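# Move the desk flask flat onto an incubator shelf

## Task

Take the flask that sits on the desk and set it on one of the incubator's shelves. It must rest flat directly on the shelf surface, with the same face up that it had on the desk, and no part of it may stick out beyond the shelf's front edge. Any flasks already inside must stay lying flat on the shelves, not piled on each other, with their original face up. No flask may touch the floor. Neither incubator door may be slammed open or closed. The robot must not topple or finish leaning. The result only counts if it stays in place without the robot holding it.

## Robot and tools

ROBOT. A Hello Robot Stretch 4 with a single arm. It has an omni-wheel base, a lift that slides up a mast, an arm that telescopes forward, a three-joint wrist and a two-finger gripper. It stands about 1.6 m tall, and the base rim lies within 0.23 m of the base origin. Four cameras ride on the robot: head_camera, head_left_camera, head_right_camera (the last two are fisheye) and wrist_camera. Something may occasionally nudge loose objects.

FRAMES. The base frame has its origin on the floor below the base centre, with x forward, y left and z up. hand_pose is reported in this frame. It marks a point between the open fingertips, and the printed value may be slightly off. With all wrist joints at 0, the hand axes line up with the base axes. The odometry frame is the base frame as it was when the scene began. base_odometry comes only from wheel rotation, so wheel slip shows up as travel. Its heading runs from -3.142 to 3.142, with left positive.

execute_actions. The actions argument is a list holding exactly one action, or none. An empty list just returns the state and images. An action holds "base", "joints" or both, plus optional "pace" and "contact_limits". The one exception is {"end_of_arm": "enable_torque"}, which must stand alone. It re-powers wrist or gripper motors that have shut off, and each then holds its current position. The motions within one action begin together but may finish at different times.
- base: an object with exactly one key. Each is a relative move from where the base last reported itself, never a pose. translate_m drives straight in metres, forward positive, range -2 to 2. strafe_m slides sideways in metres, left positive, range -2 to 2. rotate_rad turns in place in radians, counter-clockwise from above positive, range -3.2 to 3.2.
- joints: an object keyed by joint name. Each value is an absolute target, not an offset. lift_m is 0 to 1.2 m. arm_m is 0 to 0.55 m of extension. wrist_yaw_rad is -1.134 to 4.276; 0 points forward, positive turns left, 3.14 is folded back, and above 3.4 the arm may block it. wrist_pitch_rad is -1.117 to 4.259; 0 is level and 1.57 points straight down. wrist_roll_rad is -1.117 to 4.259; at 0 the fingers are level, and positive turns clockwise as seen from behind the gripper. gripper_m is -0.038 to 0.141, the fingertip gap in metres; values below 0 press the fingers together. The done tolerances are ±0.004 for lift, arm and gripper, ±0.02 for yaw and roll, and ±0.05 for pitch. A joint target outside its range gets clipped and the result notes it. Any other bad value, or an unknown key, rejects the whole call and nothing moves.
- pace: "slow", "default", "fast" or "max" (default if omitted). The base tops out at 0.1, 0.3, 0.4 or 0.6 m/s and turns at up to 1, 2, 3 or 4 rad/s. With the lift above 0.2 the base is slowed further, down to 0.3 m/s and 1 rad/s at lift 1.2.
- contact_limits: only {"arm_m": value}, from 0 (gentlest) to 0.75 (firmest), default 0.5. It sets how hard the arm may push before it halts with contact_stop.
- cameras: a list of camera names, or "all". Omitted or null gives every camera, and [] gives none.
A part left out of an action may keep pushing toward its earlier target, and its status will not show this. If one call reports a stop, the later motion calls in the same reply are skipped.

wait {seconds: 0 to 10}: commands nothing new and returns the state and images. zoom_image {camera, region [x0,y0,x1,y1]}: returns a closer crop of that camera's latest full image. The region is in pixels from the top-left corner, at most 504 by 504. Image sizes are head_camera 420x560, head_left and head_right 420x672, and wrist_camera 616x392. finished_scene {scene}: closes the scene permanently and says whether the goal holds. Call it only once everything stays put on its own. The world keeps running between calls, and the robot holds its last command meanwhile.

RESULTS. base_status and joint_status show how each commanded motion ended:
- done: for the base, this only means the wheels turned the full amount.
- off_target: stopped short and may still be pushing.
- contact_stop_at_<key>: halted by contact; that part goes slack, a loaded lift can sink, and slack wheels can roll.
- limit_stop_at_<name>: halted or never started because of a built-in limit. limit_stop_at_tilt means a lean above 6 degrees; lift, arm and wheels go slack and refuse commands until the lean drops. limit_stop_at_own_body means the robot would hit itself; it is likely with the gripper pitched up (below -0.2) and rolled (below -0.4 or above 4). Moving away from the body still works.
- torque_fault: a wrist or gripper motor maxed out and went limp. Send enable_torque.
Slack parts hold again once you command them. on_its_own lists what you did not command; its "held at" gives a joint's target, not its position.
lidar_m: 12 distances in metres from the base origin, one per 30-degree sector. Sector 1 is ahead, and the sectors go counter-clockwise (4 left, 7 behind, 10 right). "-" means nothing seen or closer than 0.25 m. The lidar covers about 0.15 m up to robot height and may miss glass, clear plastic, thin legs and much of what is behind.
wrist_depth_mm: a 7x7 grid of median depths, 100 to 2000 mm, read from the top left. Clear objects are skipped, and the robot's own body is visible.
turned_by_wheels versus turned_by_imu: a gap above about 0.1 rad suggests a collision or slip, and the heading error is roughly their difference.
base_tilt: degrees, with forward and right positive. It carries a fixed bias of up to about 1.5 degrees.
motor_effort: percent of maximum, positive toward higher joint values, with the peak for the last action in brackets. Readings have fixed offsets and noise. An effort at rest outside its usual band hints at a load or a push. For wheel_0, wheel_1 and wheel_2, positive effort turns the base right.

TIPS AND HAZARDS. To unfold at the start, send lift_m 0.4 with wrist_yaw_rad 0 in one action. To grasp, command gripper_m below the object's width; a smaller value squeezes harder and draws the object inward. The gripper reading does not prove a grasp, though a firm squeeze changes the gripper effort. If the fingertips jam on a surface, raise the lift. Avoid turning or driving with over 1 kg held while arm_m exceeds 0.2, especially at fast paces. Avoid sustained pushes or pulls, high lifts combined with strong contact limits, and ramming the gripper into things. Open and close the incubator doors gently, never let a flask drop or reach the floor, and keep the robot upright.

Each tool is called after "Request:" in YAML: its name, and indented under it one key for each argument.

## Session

Request:
execute_actions:
  actions: []

Scene clock: 0.00 s.
base_odometry: x=+0.000 y=+0.000 heading=+0.000 (m, m, rad; odometry frame)
turned_by_wheels: +0.000 (rad since the last result)
turned_by_imu: +0.000 (rad since the last result)
base_tilt: forward=-0.1 right=-0.6 (deg)
lidar_m: 1.31 1.15 1.12 1.31 2.16 2.18 2.58 1.98 1.39 2.93 1.77 1.77
base_status: not commanded
joint_positions: lift_m=+0.176 arm_m=-0.003 wrist_yaw_rad=+3.084 wrist_pitch_rad=+0.012 wrist_roll_rad=-0.013 gripper_m=+0.057
joint_status: not commanded
motor_effort: lift_m=+19 arm_m=+0 wrist_yaw_rad=+1 wrist_pitch_rad=-5 wrist_roll_rad=-1 gripper_m=-3 wheel_0=+0 wheel_1=+0 wheel_2=+0 (%)
hand_pose: x=-0.1147 y=+0.1038 z=+0.3505 quat_wxyz=(+0.029, -0.006, -0.006, +1.000) (m; base frame)
wrist_depth_mm: - 137 - - - - 1808 / - 137 - - - - 1756 / 110 137 268 - - - 1756 / 134 158 - - - - 1756 / - - - - - - 1808 / 1182 1255 196 1308 191 1366 1397 / 842 798 917 132 904 904 931
pictures: head_camera, head_left_camera, head_right_camera, wrist_camera
Images, in order (width x height): head_camera 420x560, head_left_camera 420x672, head_right_camera 420x672, wrist_camera 616x392.

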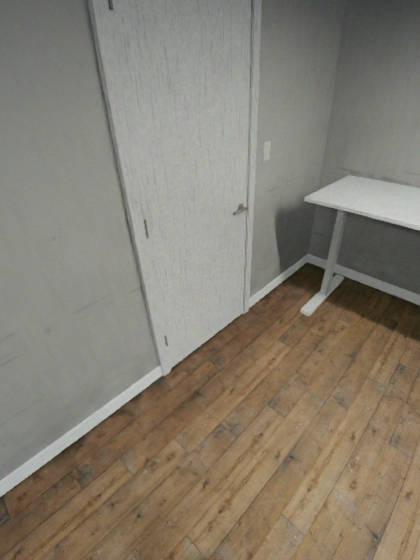

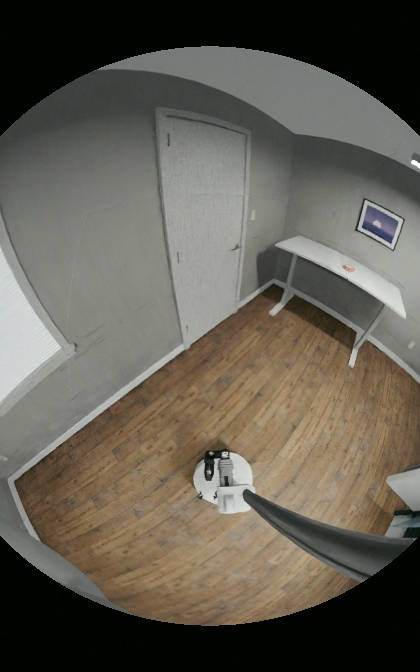

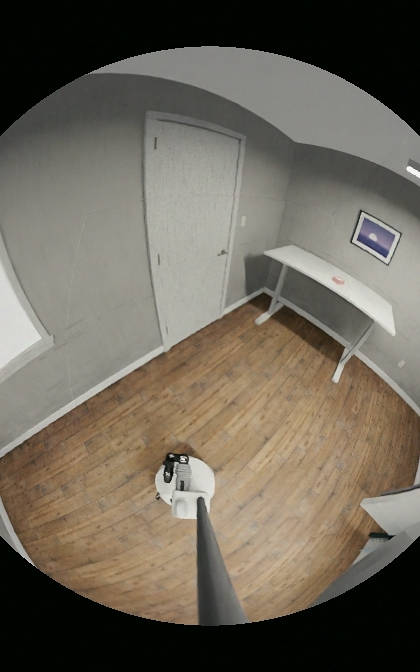

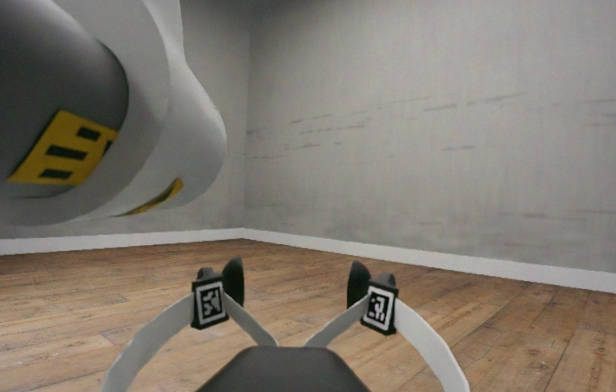

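Request:
execute_actions:
  actions:
    - {"base":{"rotate_rad":-0.75},"joints":{"lift_m":0.45,"wrist_yaw_rad":0},"pace":"fast"}

Request:
execute_actions:
  actions:
    - {"base":{"translate_m":0.7},"joints":{"lift_m":0.85,"wrist_pitch_rad":0.3,"gripper_m":0.14},"pace":"fast"}

Scene clock: 4.83 s.
base_odometry: x=+0.000 y=+0.000 heading=-0.750 (m, m, rad; odometry frame)
turned_by_wheels: -0.750 (rad since the last result)
turned_by_imu: -0.746 (rad since the last result)
base_tilt: forward=-0.1 right=-0.6 (deg)
lidar_m: 1.76 1.52 1.18 1.14 1.20 1.77 2.17 2.30 2.63 1.57 1.40 1.80
base_status: done
joint_positions: lift_m=+0.450 arm_m=-0.003 wrist_yaw_rad=+0.001 wrist_pitch_rad=+0.012 wrist_roll_rad=-0.013 gripper_m=+0.057
joint_status: all done
motor_effort: lift_m=+21(21) arm_m=+0(0) wrist_yaw_rad=-2(8) wrist_pitch_rad=-5(5) wrist_roll_rad=+0(1) gripper_m=-4(3) wheel_0=+0(9) wheel_1=+0(8) wheel_2=+0(15) (%)
hand_pose: x=+0.4568 y=-0.0873 z=+0.6245 quat_wxyz=(+1.000, -0.006, +0.006, +0.000) (m; base frame)
wrist_depth_mm: 1618 - - - - - - / 1576 - - - - - - / 1576 - - 1808 - - - / 1576 - - - - - - / 1576 - - - - - - / 1576 1808 196 - 191 - - / 1366 1308 1499 132 1464 1464 1499
pictures: head_camera, head_left_camera, head_right_camera, wrist_camera
Images, in order (width x height): head_camera 420x560, head_left_camera 420x672, head_right_camera 420x672, wrist_camera 616x392.

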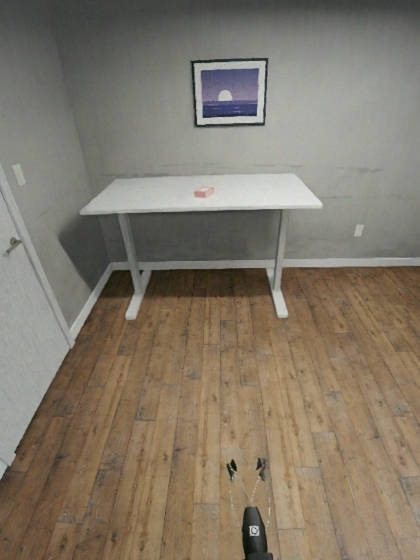

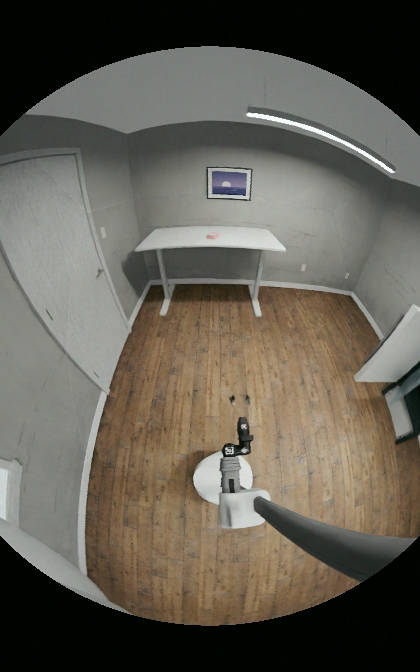

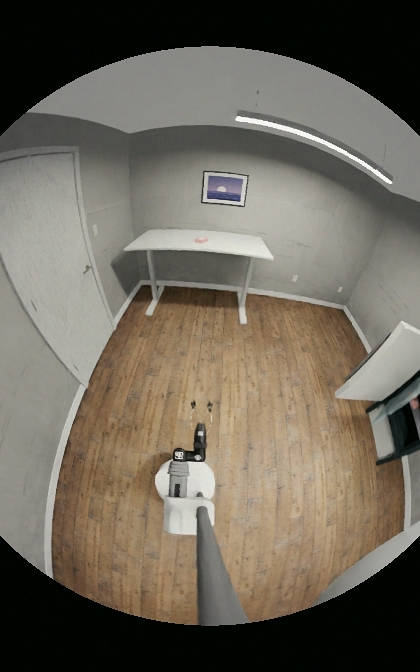

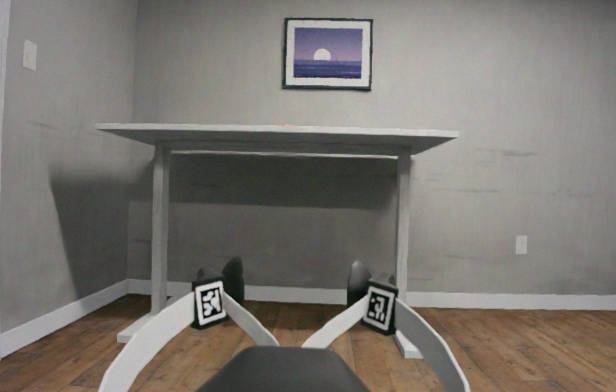

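Scene clock: 7.87 s.
base_odometry: x=+0.512 y=-0.477 heading=-0.750 (m, m, rad; odometry frame)
turned_by_wheels: +0.000 (rad since the last result)
turned_by_imu: -0.002 (rad since the last result)
base_tilt: forward=-0.1 right=-0.7 (deg)
lidar_m: 1.05 1.15 1.11 1.07 1.17 1.71 2.88 3.06 1.57 1.28 2.49 1.08
base_status: done
joint_positions: lift_m=+0.850 arm_m=-0.003 wrist_yaw_rad=+0.000 wrist_pitch_rad=+0.302 wrist_roll_rad=-0.013 gripper_m=+0.140
joint_status: all done
motor_effort: lift_m=+21(22) arm_m=+0(0) wrist_yaw_rad=+1(3) wrist_pitch_rad=-4(4) wrist_roll_rad=+0(0) gripper_m=-1(2) wheel_0=+0(8) wheel_1=+1(7) wheel_2=+2(10) (%)
hand_pose: x=+0.4437 y=-0.0874 z=+0.9423 quat_wxyz=(+0.989, -0.006, +0.150, +0.001) (m; base frame)
wrist_depth_mm: 1464 1464 1430 1464 1464 1464 1366 / 1537 1537 1537 1576 1537 1499 1464 / 1281 1618 1078 1138 1281 1138 1499 / 1537 1708 1661 1576 1708 1618 1661 / 1618 1708 1756 1756 1708 1661 1708 / 1537 205 1576 1708 1618 1661 1708 / 1397 1430 1430 130 1430 1499 1464
pictures: head_camera, head_left_camera, head_right_camera, wrist_camera
Images, in order (width x height): head_camera 420x560, head_left_camera 420x672, head_right_camera 420x672, wrist_camera 616x392.

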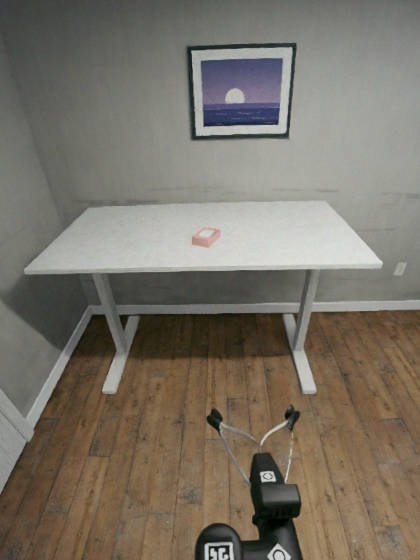

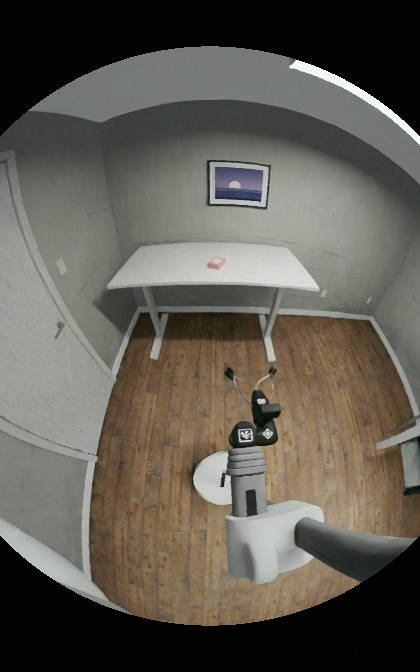

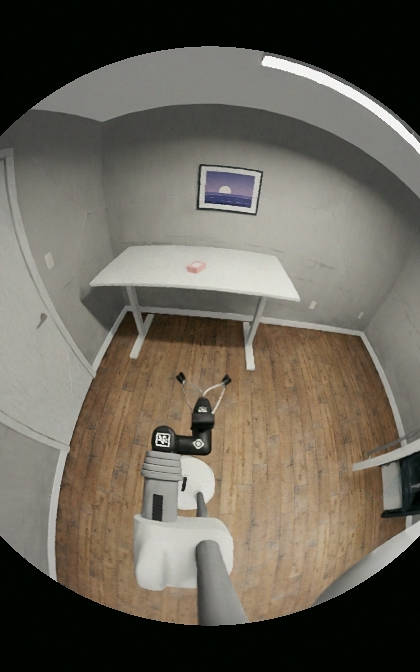

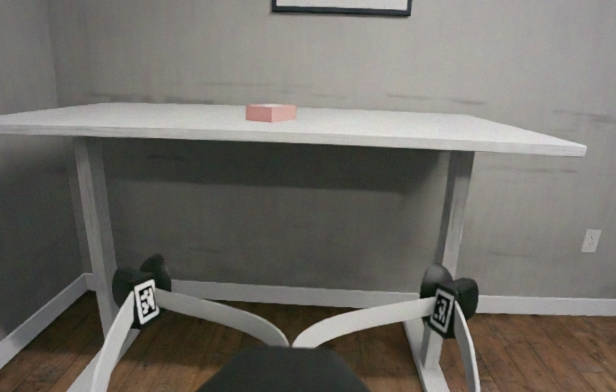

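Request:
execute_actions:
  actions:
    - {"base":{"rotate_rad":-0.5},"joints":{"lift_m":0.92},"pace":"fast"}
  cameras: []

Request:
execute_actions:
  actions:
    - {"base":{"strafe_m":0.74},"joints":{"arm_m":0.15},"pace":"fast"}
  cameras: ["wrist_camera"]

Request:
execute_actions:
  actions:
    - {"base":{"translate_m":0.3},"pace":"fast"}
  cameras: ["head_camera","wrist_camera","head_right_camera"]

Scene clock: 13.10 s.
base_odometry: x=+0.512 y=-0.477 heading=-1.249 (m, m, rad; odometry frame)
turned_by_wheels: -0.500 (rad since the last result)
turned_by_imu: -0.497 (rad since the last result)
base_tilt: forward=-0.1 right=-0.6 (deg)
lidar_m: 1.10 1.05 1.16 1.11 1.08 1.17 1.76 2.86 3.06 2.05 1.27 2.43
base_status: done
joint_positions: lift_m=+0.920 arm_m=-0.003 wrist_yaw_rad=+0.000 wrist_pitch_rad=+0.302 wrist_roll_rad=-0.013 gripper_m=+0.140
joint_status: all done
motor_effort: lift_m=+21(23) arm_m=+0(0) wrist_yaw_rad=+1(0) wrist_pitch_rad=-5(4) wrist_roll_rad=+0(0) gripper_m=+0(0) wheel_0=+1(6) wheel_1=+2(9) wheel_2=+1(8) (%)
hand_pose: x=+0.4437 y=-0.0874 z=+1.0122 quat_wxyz=(+0.989, -0.006, +0.150, +0.001) (m; base frame)
wrist_depth_mm: 1308 1464 1576 1708 1921 - - / 1336 1464 1537 1808 - - - / 991 1042 1118 1808 - - - / 1430 1576 1708 1863 - - - / 1499 1618 1756 - - - - / 1576 206 1618 1863 1708 1756 1921 / 1464 1499 1464 130 1499 1537 1537
pictures: none
No camera images: the call's "cameras" was empty. Leave "cameras" out to get every camera's image.

Scene clock: 16.33 s.
base_odometry: x=+1.214 y=-0.243 heading=-1.249 (m, m, rad; odometry frame)
turned_by_wheels: +0.000 (rad since the last result)
turned_by_imu: +0.000 (rad since the last result)
base_tilt: forward=-0.1 right=-0.7 (deg)
lidar_m: 0.73 0.74 0.49 0.43 0.42 0.46 0.71 2.73 3.41 1.97 1.99 1.01
base_status: done
joint_positions: lift_m=+0.920 arm_m=+0.148 wrist_yaw_rad=+0.000 wrist_pitch_rad=+0.302 wrist_roll_rad=-0.013 gripper_m=+0.140
joint_status: all done
motor_effort: lift_m=+21(21) arm_m=+8(9) wrist_yaw_rad=+2(1) wrist_pitch_rad=-5(5) wrist_roll_rad=+0(1) gripper_m=-1(1) wheel_0=+2(11) wheel_1=-1(14) wheel_2=+0(2) (%)
hand_pose: x=+0.5948 y=-0.0874 z=+1.0123 quat_wxyz=(+0.989, -0.006, +0.150, +0.001) (m; base frame)
wrist_depth_mm: 976 1025 1138 1229 1397 1576 1808 / 991 1042 1160 1308 1430 1618 1921 / 991 1060 1118 1138 1229 1708 - / 564 569 585 603 668 788 - / 407 439 1308 1499 1618 - - / 1138 205 1366 1499 1661 1756 1983 / 1182 1281 1430 131 1464 1499 1537
pictures: wrist_camera
Images, in order (width x height): wrist_camera 616x392.

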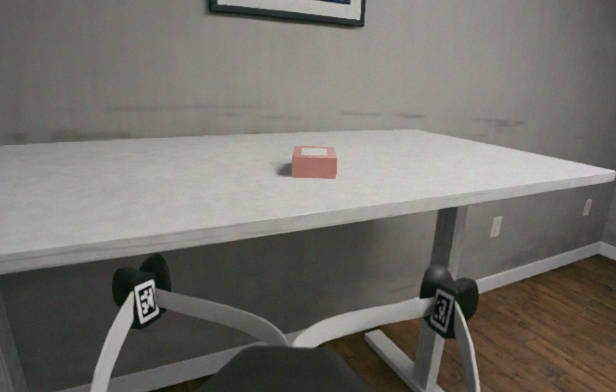

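Scene clock: 18.57 s.
base_odometry: x=+1.309 y=-0.528 heading=-1.249 (m, m, rad; odometry frame)
turned_by_wheels: +0.000 (rad since the last result)
turned_by_imu: -0.001 (rad since the last result)
base_tilt: forward=-0.1 right=-0.6 (deg)
lidar_m: 0.47 0.47 0.52 0.54 0.47 0.57 0.93 3.34 3.68 1.91 3.18 0.64
base_status: done
joint_positions: lift_m=+0.920 arm_m=+0.149 wrist_yaw_rad=+0.000 wrist_pitch_rad=+0.302 wrist_roll_rad=-0.013 gripper_m=+0.140
joint_status: not commanded
motor_effort: lift_m=+21(21) arm_m=+8(8) wrist_yaw_rad=-1(0) wrist_pitch_rad=-4(5) wrist_roll_rad=+0(1) gripper_m=+0(2) wheel_0=+1(7) wheel_1=+3(7) wheel_2=+0(13) (%)
hand_pose: x=+0.5949 y=-0.0874 z=+1.0123 quat_wxyz=(+0.989, -0.006, +0.150, +0.001) (m; base frame)
wrist_depth_mm: 741 809 904 976 1118 1255 1430 / 759 842 931 1042 1160 1308 1537 / 778 866 946 1025 1118 1366 1618 / 554 574 580 517 609 627 647 / 382 389 399 410 413 418 424 / 290 204 276 306 281 315 1808 / 236 238 251 130 282 1499 1576
pictures: head_camera, head_right_camera, wrist_camera
Images, in order (width x height): head_camera 420x560, head_right_camera 420x672, wrist_camera 616x392.

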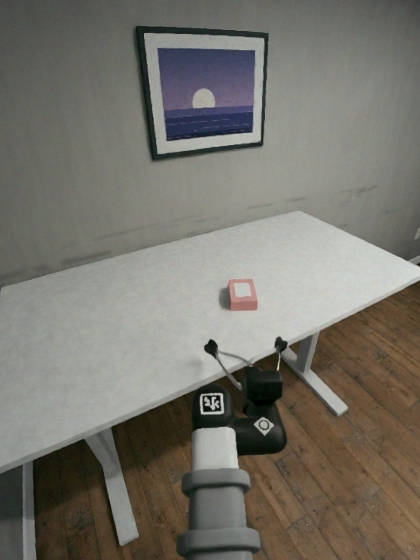

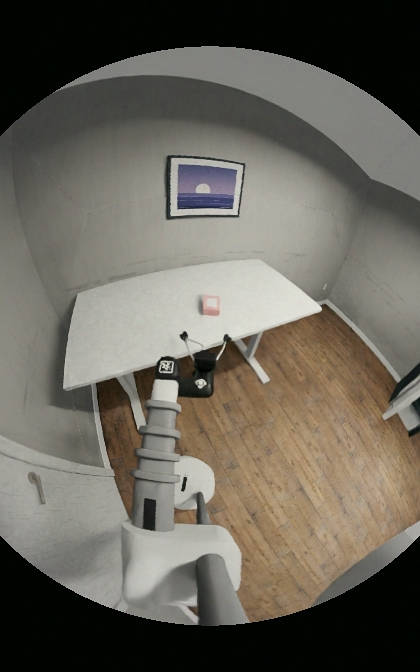

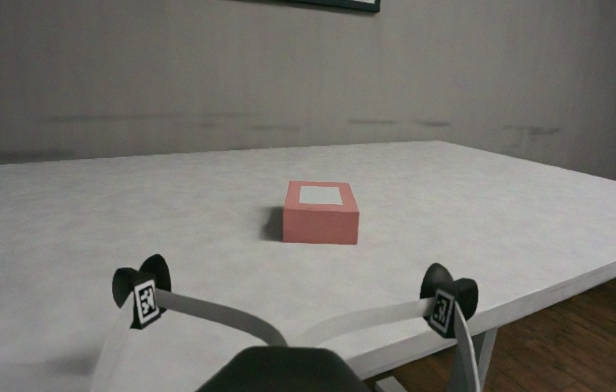

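Request:
execute_actions:
  actions:
    - {"base":{"strafe_m":-0.021},"joints":{"lift_m":0.884,"arm_m":0.395}}
  cameras: ["wrist_camera"]

Scene clock: 22.67 s.
base_odometry: x=+1.289 y=-0.534 heading=-1.249 (m, m, rad; odometry frame)
turned_by_wheels: +0.000 (rad since the last result)
turned_by_imu: +0.000 (rad since the last result)
base_tilt: forward=-0.1 right=-0.7 (deg)
lidar_m: 0.52 0.48 0.54 0.53 0.51 0.61 0.96 3.42 3.69 1.88 3.14 0.67
base_status: done
joint_positions: lift_m=+0.884 arm_m=+0.393 wrist_yaw_rad=+0.000 wrist_pitch_rad=+0.302 wrist_roll_rad=-0.013 gripper_m=+0.140
joint_status: all done
motor_effort: lift_m=+17(20) arm_m=+8(11) wrist_yaw_rad=+0(2) wrist_pitch_rad=-5(4) wrist_roll_rad=+0(1) gripper_m=+0(1) wheel_0=+1(9) wheel_1=-1(8) wheel_2=+0(1) (%)
hand_pose: x=+0.8398 y=-0.0874 z=+0.9766 quat_wxyz=(+0.989, -0.006, +0.150, +0.001) (m; base frame)
wrist_depth_mm: 591 640 707 778 842 976 1118 / 609 654 732 798 891 1025 1182 / 621 676 750 798 891 1060 1281 / 442 455 466 477 492 500 512 / 303 309 297 235 327 334 338 / 230 206 183 180 190 225 249 / 188 189 185 130 189 197 202
pictures: wrist_camera
Images, in order (width x height): wrist_camera 616x392.

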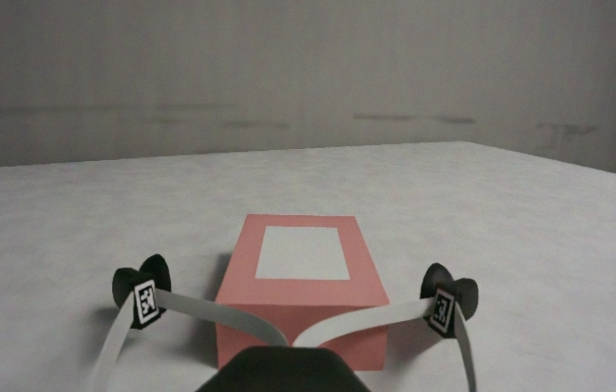

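Request:
execute_actions:
  actions:
    - {"joints":{"gripper_m":0.03}}
  cameras: []

Request:
execute_actions:
  actions:
    - {"joints":{"lift_m":0.92}}
  cameras: ["wrist_camera"]

Scene clock: 29.13 s.
base_odometry: x=+1.289 y=-0.534 heading=-1.249 (m, m, rad; odometry frame)
turned_by_wheels: +0.000 (rad since the last result)
turned_by_imu: +0.000 (rad since the last result)
base_tilt: forward=-0.1 right=-0.7 (deg)
lidar_m: 0.48 0.48 0.52 0.53 0.52 0.61 0.93 3.45 3.68 1.90 3.13 0.66
base_status: not commanded
joint_positions: lift_m=+0.884 arm_m=+0.393 wrist_yaw_rad=+0.000 wrist_pitch_rad=+0.303 wrist_roll_rad=-0.013 gripper_m=+0.031
joint_status: all done
motor_effort: lift_m=+17(17) arm_m=+8(8) wrist_yaw_rad=-2(1) wrist_pitch_rad=-6(6) wrist_roll_rad=-1(0) gripper_m=-25(26) wheel_0=+1(1) wheel_1=+0(1) wheel_2=+0(0) (%)
hand_pose: x=+0.8398 y=-0.0874 z=+0.9765 quat_wxyz=(+0.989, -0.006, +0.151, +0.001) (m; base frame)
wrist_depth_mm: 585 640 707 778 842 976 1118 / 609 661 732 809 891 1008 1160 / 627 668 750 809 904 1042 1229 / 445 452 462 477 484 504 512 / 300 309 259 226 327 332 334 / 229 176 174 168 179 248 249 / 183 188 171 125 188 189 200
pictures: none
No camera images: the call's "cameras" was empty. Leave "cameras" out to get every camera's image.

Scene clock: 30.10 s.
base_odometry: x=+1.289 y=-0.534 heading=-1.249 (m, m, rad; odometry frame)
turned_by_wheels: +0.000 (rad since the last result)
turned_by_imu: +0.000 (rad since the last result)
base_tilt: forward=+0.0 right=-0.6 (deg)
lidar_m: 0.52 0.48 0.53 0.54 0.55 0.61 0.95 3.43 3.69 1.92 3.13 0.68
base_status: not commanded
joint_positions: lift_m=+0.920 arm_m=+0.394 wrist_yaw_rad=+0.000 wrist_pitch_rad=+0.303 wrist_roll_rad=-0.013 gripper_m=+0.031
joint_status: all done
motor_effort: lift_m=+22(22) arm_m=+8(9) wrist_yaw_rad=+1(0) wrist_pitch_rad=-7(6) wrist_roll_rad=-1(0) gripper_m=-26(26) wheel_0=+1(1) wheel_1=-1(1) wheel_2=+0(0) (%)
hand_pose: x=+0.8398 y=-0.0874 z=+1.0120 quat_wxyz=(+0.989, -0.006, +0.151, +0.001) (m; base frame)
wrist_depth_mm: 580 627 707 768 866 976 1118 / 609 668 723 809 891 1042 1160 / 627 676 741 842 931 1078 1255 / 544 564 585 591 609 621 634 / 375 387 258 227 404 418 418 / 287 176 174 168 178 307 309 / 230 235 172 125 235 235 256
pictures: wrist_camera
Images, in order (width x height): wrist_camera 616x392.

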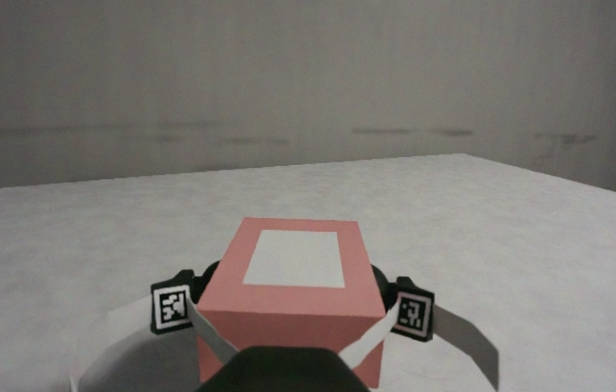

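Request:
execute_actions:
  actions:
    - {"base":{"rotate_rad":-1.916},"joints":{"arm_m":0.0}}
  cameras: ["head_camera"]

Request:
execute_actions:
  actions:
    - {"base":{"translate_m":1.91},"joints":{"lift_m":0.72},"pace":"fast"}
  cameras: []

Request:
execute_actions:
  actions:
    - {"base":{"rotate_rad":0.95}}

Scene clock: 37.43 s.
base_odometry: x=+1.289 y=-0.534 heading=+3.119 (m, m, rad; odometry frame)
turned_by_wheels: -1.916 (rad since the last result)
turned_by_imu: -1.905 (rad since the last result)
base_tilt: forward=+0.0 right=-0.7 (deg)
lidar_m: 0.49 1.89 1.05 0.60 0.49 0.50 0.59 0.52 0.55 0.66 1.22 3.44
base_status: done
joint_positions: lift_m=+0.920 arm_m=+0.002 wrist_yaw_rad=+0.000 wrist_pitch_rad=+0.303 wrist_roll_rad=-0.013 gripper_m=+0.031
joint_status: all done
motor_effort: lift_m=+21(22) arm_m=-9(10) wrist_yaw_rad=+2(0) wrist_pitch_rad=-7(7) wrist_roll_rad=+0(0) gripper_m=-25(27) wheel_0=+1(8) wheel_1=+2(8) wheel_2=+2(8) (%)
hand_pose: x=+0.4477 y=-0.0875 z=+1.0120 quat_wxyz=(+0.989, -0.006, +0.151, +0.001) (m; base frame)
wrist_depth_mm: - - - - - - - / - - - - - - - / - - - - - - - / - - - - - - - / - - 259 226 - - - / 1756 176 174 168 178 1921 1921 / 1464 1430 171 125 1499 1430 1499
pictures: head_camera
Images, in order (width x height): head_camera 420x560.

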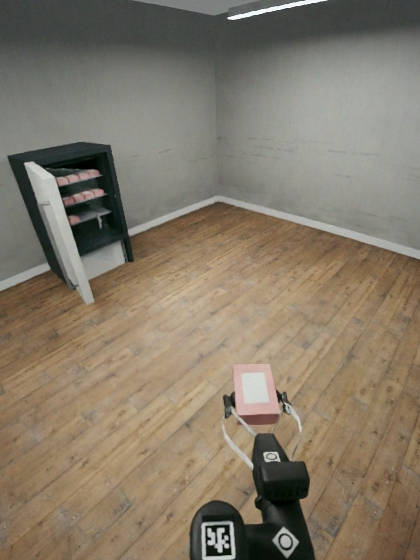

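Scene clock: 43.90 s.
base_odometry: x=-0.620 y=-0.491 heading=+3.119 (m, m, rad; odometry frame)
turned_by_wheels: +0.000 (rad since the last result)
turned_by_imu: -0.006 (rad since the last result)
base_tilt: forward=-0.1 right=-0.7 (deg)
lidar_m: 0.52 1.16 0.84 0.85 2.65 1.86 2.23 1.94 1.92 2.30 2.09 2.08
base_status: done
joint_positions: lift_m=+0.720 arm_m=+0.001 wrist_yaw_rad=+0.000 wrist_pitch_rad=+0.303 wrist_roll_rad=-0.013 gripper_m=+0.031
joint_status: all done
motor_effort: lift_m=+17(20) arm_m=-8(9) wrist_yaw_rad=+1(1) wrist_pitch_rad=-7(6) wrist_roll_rad=+0(0) gripper_m=-26(26) wheel_0=+2(6) wheel_1=+0(6) wheel_2=+0(11) (%)
hand_pose: x=+0.4477 y=-0.0875 z=+0.8123 quat_wxyz=(+0.989, -0.006, +0.151, +0.001) (m; base frame)
wrist_depth_mm: 1336 1537 1808 - - 1618 1430 / 1336 1537 1808 - - 1661 1430 / 1366 1576 1863 - - 1808 1499 / 1430 1618 - - - 1808 1576 / 1464 1708 258 225 - 1808 1618 / 1430 176 174 168 179 1618 1576 / 1182 1229 171 125 1205 1205 1308
pictures: none
No camera images: the call's "cameras" was empty. Leave "cameras" out to get every camera's image.

Scene clock: 45.57 s.
base_odometry: x=-0.620 y=-0.491 heading=-2.215 (m, m, rad; odometry frame)
turned_by_wheels: +0.950 (rad since the last result)
turned_by_imu: +0.944 (rad since the last result)
base_tilt: forward=+0.0 right=-0.6 (deg)
lidar_m: 0.53 0.85 0.83 1.87 2.02 1.95 1.93 2.13 2.11 2.10 2.24 1.82
base_status: done
joint_positions: lift_m=+0.720 arm_m=+0.001 wrist_yaw_rad=+0.000 wrist_pitch_rad=+0.303 wrist_roll_rad=-0.013 gripper_m=+0.031
joint_status: not commanded
motor_effort: lift_m=+18(18) arm_m=-8(8) wrist_yaw_rad=+0(0) wrist_pitch_rad=-7(7) wrist_roll_rad=+0(0) gripper_m=-25(25) wheel_0=-2(7) wheel_1=-2(8) wheel_2=-1(10) (%)
hand_pose: x=+0.4477 y=-0.0874 z=+0.8123 quat_wxyz=(+0.989, -0.006, +0.151, +0.001) (m; base frame)
wrist_depth_mm: 798 960 1281 1281 1366 1308 1308 / 798 991 1308 1366 1397 1366 1308 / 798 1042 1366 1430 1499 1397 1366 / 809 1060 1205 1255 1537 1464 1430 / 831 1138 257 226 1618 1537 1499 / 854 176 174 168 179 1618 1537 / 1138 1229 171 125 1205 1229 1308
pictures: head_camera, head_left_camera, head_right_camera, wrist_camera
Images, in order (width x height): head_camera 420x560, head_left_camera 420x672, head_right_camera 420x672, wrist_camera 616x392.

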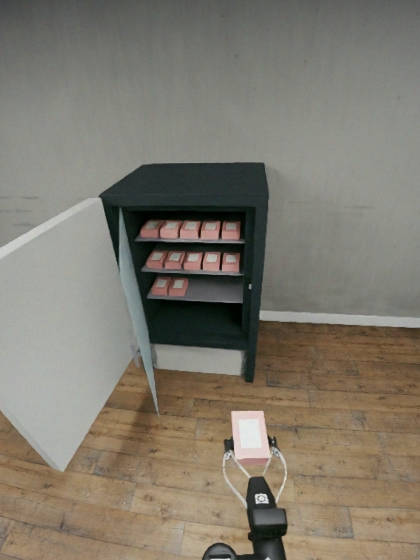

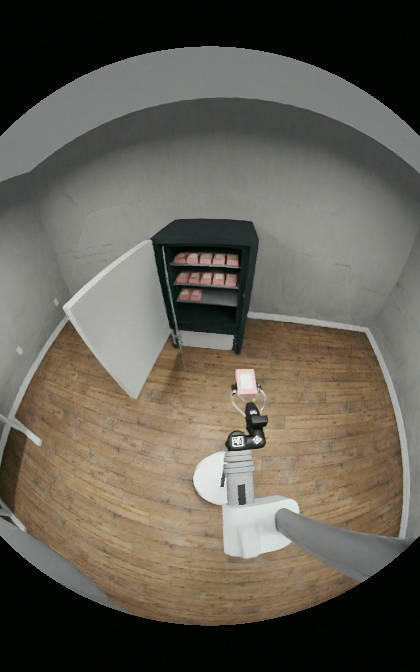

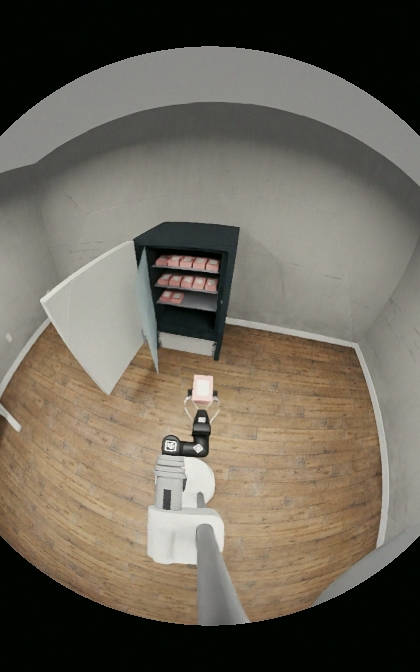

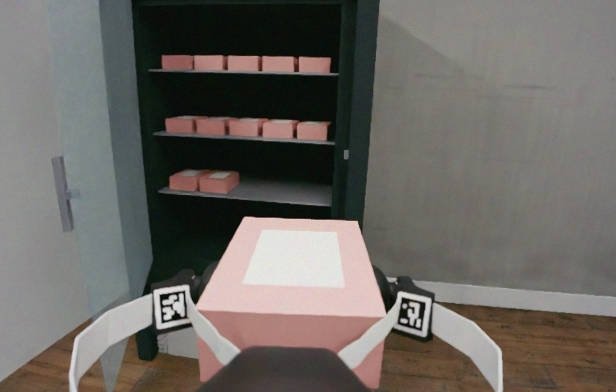

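Bottom shelf, about 0.18 lower.

Request:
execute_actions:
  actions:
    - {"base":{"strafe_m":0.08},"joints":{"lift_m":0.6},"pace":"fast"}
  cameras: []

Request:
execute_actions:
  actions:
    - {"base":{"translate_m":0.43},"joints":{"lift_m":0.54,"arm_m":0.2},"pace":"fast"}
  cameras: ["head_camera","wrist_camera"]

Scene clock: 49.17 s.
base_odometry: x=-0.556 y=-0.539 heading=-2.215 (m, m, rad; odometry frame)
turned_by_wheels: +0.000 (rad since the last result)
turned_by_imu: +0.000 (rad since the last result)
base_tilt: forward=-0.1 right=-0.7 (deg)
lidar_m: 0.49 0.79 0.81 1.78 1.94 1.96 1.92 2.12 2.22 2.16 2.24 1.20
base_status: done
joint_positions: lift_m=+0.600 arm_m=+0.001 wrist_yaw_rad=+0.000 wrist_pitch_rad=+0.303 wrist_roll_rad=-0.013 gripper_m=+0.031
joint_status: all done
motor_effort: lift_m=+17(20) arm_m=-8(8) wrist_yaw_rad=-2(0) wrist_pitch_rad=-7(7) wrist_roll_rad=+0(1) gripper_m=-26(25) wheel_0=+2(11) wheel_1=-1(13) wheel_2=+0(2) (%)
hand_pose: x=+0.4477 y=-0.0874 z=+0.6923 quat_wxyz=(+0.989, -0.006, +0.151, +0.001) (m; base frame)
wrist_depth_mm: 723 917 1078 1229 946 1308 1308 / 723 931 1182 1366 1008 1366 1336 / 732 960 1182 1397 1397 1464 1430 / 750 960 1255 1397 1537 1499 1464 / 759 1025 258 226 1576 1576 1499 / 768 176 174 167 179 1366 1366 / 1042 1060 172 125 1042 1060 1138
pictures: none
No camera images: the call's "cameras" was empty. Leave "cameras" out to get every camera's image.

Scene clock: 51.53 s.
base_odometry: x=-0.814 y=-0.883 heading=-2.214 (m, m, rad; odometry frame)
turned_by_wheels: +0.000 (rad since the last result)
turned_by_imu: -0.001 (rad since the last result)
base_tilt: forward=-0.1 right=-0.7 (deg)
lidar_m: 0.71 0.37 0.55 0.57 1.87 2.37 2.35 2.61 2.26 2.24 1.74 0.78
base_status: done
joint_positions: lift_m=+0.540 arm_m=+0.199 wrist_yaw_rad=+0.000 wrist_pitch_rad=+0.303 wrist_roll_rad=-0.013 gripper_m=+0.031
joint_status: all done
motor_effort: lift_m=+17(18) arm_m=+8(8) wrist_yaw_rad=-1(2) wrist_pitch_rad=-6(7) wrist_roll_rad=-1(1) gripper_m=-25(26) wheel_0=+0(8) wheel_1=+0(2) wheel_2=+2(12) (%)
hand_pose: x=+0.6449 y=-0.0874 z=+0.6323 quat_wxyz=(+0.989, -0.006, +0.151, +0.001) (m; base frame)
wrist_depth_mm: 466 452 439 430 517 345 294 / 488 654 831 798 723 355 300 / 512 627 854 842 798 370 312 / 504 504 521 539 539 384 327 / 521 691 258 225 591 399 345 / 535 176 174 168 178 368 960 / 517 517 171 125 469 373 991
pictures: head_camera, wrist_camera
Images, in order (width x height): head_camera 420x560, wrist_camera 616x392.

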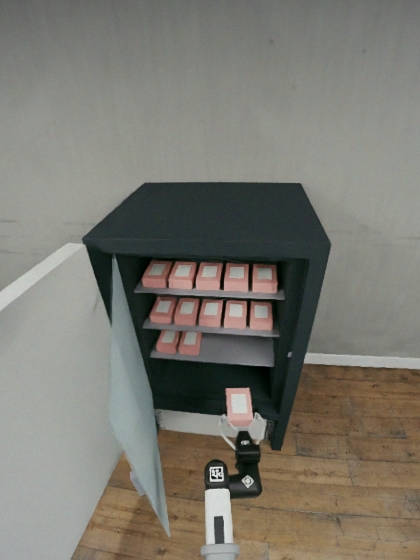

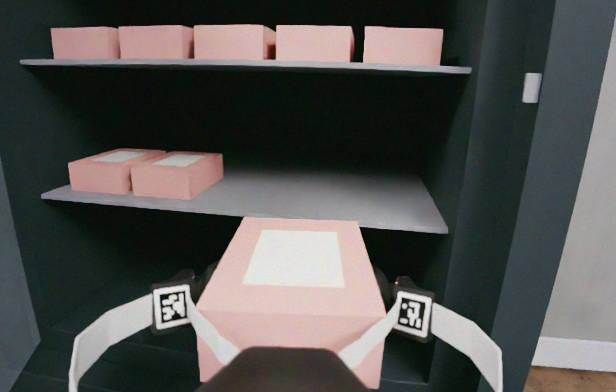

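Request:
execute_actions:
  actions:
    - {"base":{"strafe_m":-0.018},"joints":{"arm_m":0.525,"lift_m":0.545},"contact_limits":{"arm_m":0.2}}
  cameras: ["wrist_camera"]

Request:
execute_actions:
  actions:
    - {"joints":{"lift_m":0.524},"pace":"slow"}
  cameras: ["wrist_camera"]

Scene clock: 57.07 s.
base_odometry: x=-0.829 y=-0.872 heading=-2.215 (m, m, rad; odometry frame)
turned_by_wheels: +0.000 (rad since the last result)
turned_by_imu: -0.001 (rad since the last result)
base_tilt: forward=-0.1 right=-0.7 (deg)
lidar_m: 0.75 0.41 0.58 0.58 1.88 2.38 2.36 2.60 2.24 2.23 1.71 0.78
base_status: done
joint_positions: lift_m=+0.545 arm_m=+0.523 wrist_yaw_rad=+0.000 wrist_pitch_rad=+0.303 wrist_roll_rad=-0.013 gripper_m=+0.031
joint_status: all done
motor_effort: lift_m=+22(21) arm_m=+9(8) wrist_yaw_rad=+1(1) wrist_pitch_rad=-7(7) wrist_roll_rad=+0(0) gripper_m=-25(25) wheel_0=+0(8) wheel_1=-1(10) wheel_2=+0(3) (%)
contact_limits: arm_m 0.2
hand_pose: x=+0.9698 y=-0.0874 z=+0.6370 quat_wxyz=(+0.989, -0.006, +0.151, +0.001) (m; base frame)
wrist_depth_mm: 127 - 136 119 113 108 - / 449 535 508 492 477 357 263 / 473 554 535 512 500 430 267 / 462 521 535 525 512 415 263 / 264 334 256 226 375 357 264 / 234 176 174 167 178 285 257 / 210 217 172 125 216 216 229
pictures: wrist_camera
Images, in order (width x height): wrist_camera 616x392.

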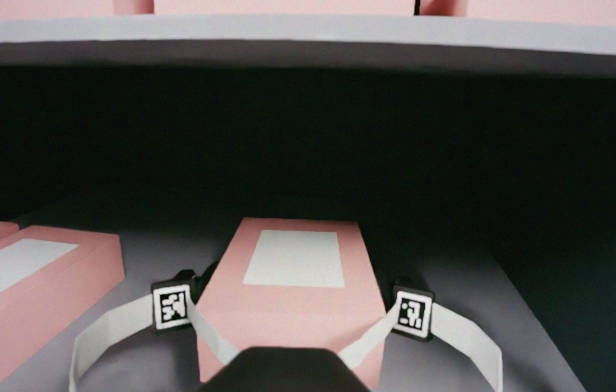

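Scene clock: 58.00 s.
base_odometry: x=-0.829 y=-0.872 heading=-2.215 (m, m, rad; odometry frame)
turned_by_wheels: +0.000 (rad since the last result)
turned_by_imu: +0.000 (rad since the last result)
base_tilt: forward=+0.0 right=-0.8 (deg)
lidar_m: 0.78 0.40 0.56 0.56 1.88 2.35 2.35 2.62 2.22 2.23 1.70 0.76
base_status: not commanded
joint_positions: lift_m=+0.524 arm_m=+0.523 wrist_yaw_rad=+0.000 wrist_pitch_rad=+0.303 wrist_roll_rad=-0.013 gripper_m=+0.031
joint_status: all done
motor_effort: lift_m=+16(22) arm_m=+9(9) wrist_yaw_rad=+0(1) wrist_pitch_rad=-6(6) wrist_roll_rad=+0(0) gripper_m=-27(25) wheel_0=+0(0) wheel_1=-1(1) wheel_2=+0(0) (%)
hand_pose: x=+0.9698 y=-0.0874 z=+0.6164 quat_wxyz=(+0.989, -0.006, +0.151, +0.001) (m; base frame)
wrist_depth_mm: 270 273 236 224 212 211 211 / 466 530 508 496 480 439 281 / 469 549 535 512 500 430 268 / 436 459 462 480 488 415 263 / 234 293 256 225 329 329 263 / 220 176 174 168 178 249 243 / 185 189 172 125 189 190 202
pictures: wrist_camera
Images, in order (width x height): wrist_camera 616x392.

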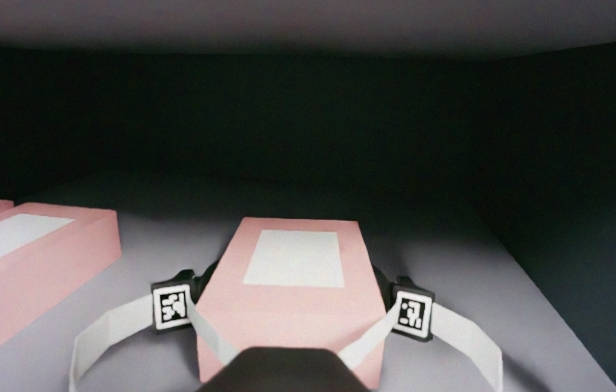

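Request:
execute_actions:
  actions:
    - {"joints":{"gripper_m":0.105}}
  cameras: []

Request:
execute_actions:
  actions:
    - {"joints":{"arm_m":0.3},"pace":"fast"}
  cameras: ["head_camera","wrist_camera"]

Scene clock: 61.37 s.
base_odometry: x=-0.829 y=-0.872 heading=-2.215 (m, m, rad; odometry frame)
turned_by_wheels: +0.000 (rad since the last result)
turned_by_imu: +0.000 (rad since the last result)
base_tilt: forward=-0.1 right=-0.6 (deg)
lidar_m: 0.79 0.42 0.56 0.54 1.91 2.39 2.34 2.61 2.25 2.22 1.72 0.77
base_status: not commanded
joint_positions: lift_m=+0.524 arm_m=+0.523 wrist_yaw_rad=+0.000 wrist_pitch_rad=+0.303 wrist_roll_rad=-0.013 gripper_m=+0.105
joint_status: all done
motor_effort: lift_m=+17(17) arm_m=+9(9) wrist_yaw_rad=+0(0) wrist_pitch_rad=-6(6) wrist_roll_rad=-1(1) gripper_m=-1(25) wheel_0=+0(0) wheel_1=-1(1) wheel_2=+0(0) (%)
hand_pose: x=+0.9698 y=-0.0874 z=+0.6164 quat_wxyz=(+0.989, -0.006, +0.151, +0.001) (m; base frame)
wrist_depth_mm: 267 271 234 222 211 208 211 / 469 525 508 496 484 439 281 / 469 544 539 512 500 427 267 / 430 452 462 480 492 413 263 / 235 294 266 234 329 330 264 / 220 217 183 184 187 249 242 / 189 189 189 133 189 198 202
pictures: none
No camera images: the call's "cameras" was empty. Leave "cameras" out to get every camera's image.

Scene clock: 62.87 s.
base_odometry: x=-0.829 y=-0.872 heading=-2.215 (m, m, rad; odometry frame)
turned_by_wheels: +0.000 (rad since the last result)
turned_by_imu: +0.000 (rad since the last result)
base_tilt: forward=+0.0 right=-0.6 (deg)
lidar_m: 0.75 0.38 0.55 0.60 1.90 2.39 2.36 2.58 2.23 2.24 1.74 0.79
base_status: not commanded
joint_positions: lift_m=+0.524 arm_m=+0.301 wrist_yaw_rad=+0.000 wrist_pitch_rad=+0.302 wrist_roll_rad=-0.013 gripper_m=+0.105
joint_status: all done
motor_effort: lift_m=+17(17) arm_m=-8(9) wrist_yaw_rad=+1(1) wrist_pitch_rad=-5(6) wrist_roll_rad=+0(0) gripper_m=-1(2) wheel_0=+0(0) wheel_1=-1(1) wheel_2=+0(0) (%)
hand_pose: x=+0.7478 y=-0.0874 z=+0.6166 quat_wxyz=(+0.989, -0.006, +0.151, +0.001) (m; base frame)
wrist_depth_mm: 349 342 330 315 307 300 243 / 512 683 732 699 676 329 254 / 492 661 741 723 699 320 262 / 404 394 466 394 496 310 267 / 530 661 683 683 379 298 264 / 517 521 521 591 197 306 264 / 452 452 477 134 469 319 260
pictures: head_camera, wrist_camera
Images, in order (width x height): head_camera 420x560, wrist_camera 616x392.

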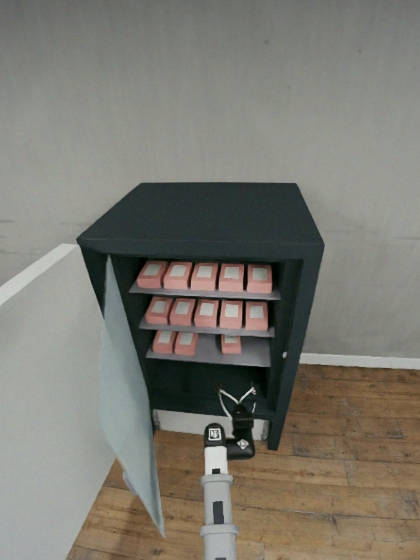

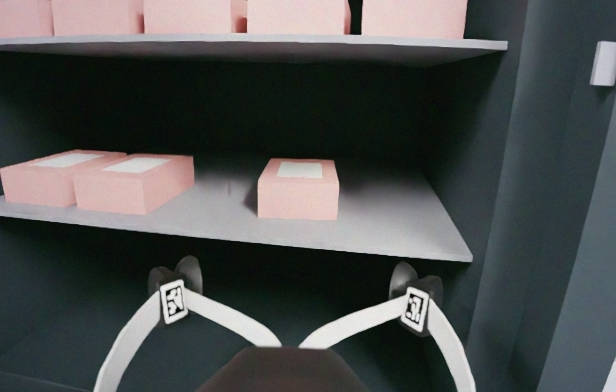

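Request:
finished_scene:
  scene: 2

The scene is finished: the task was done.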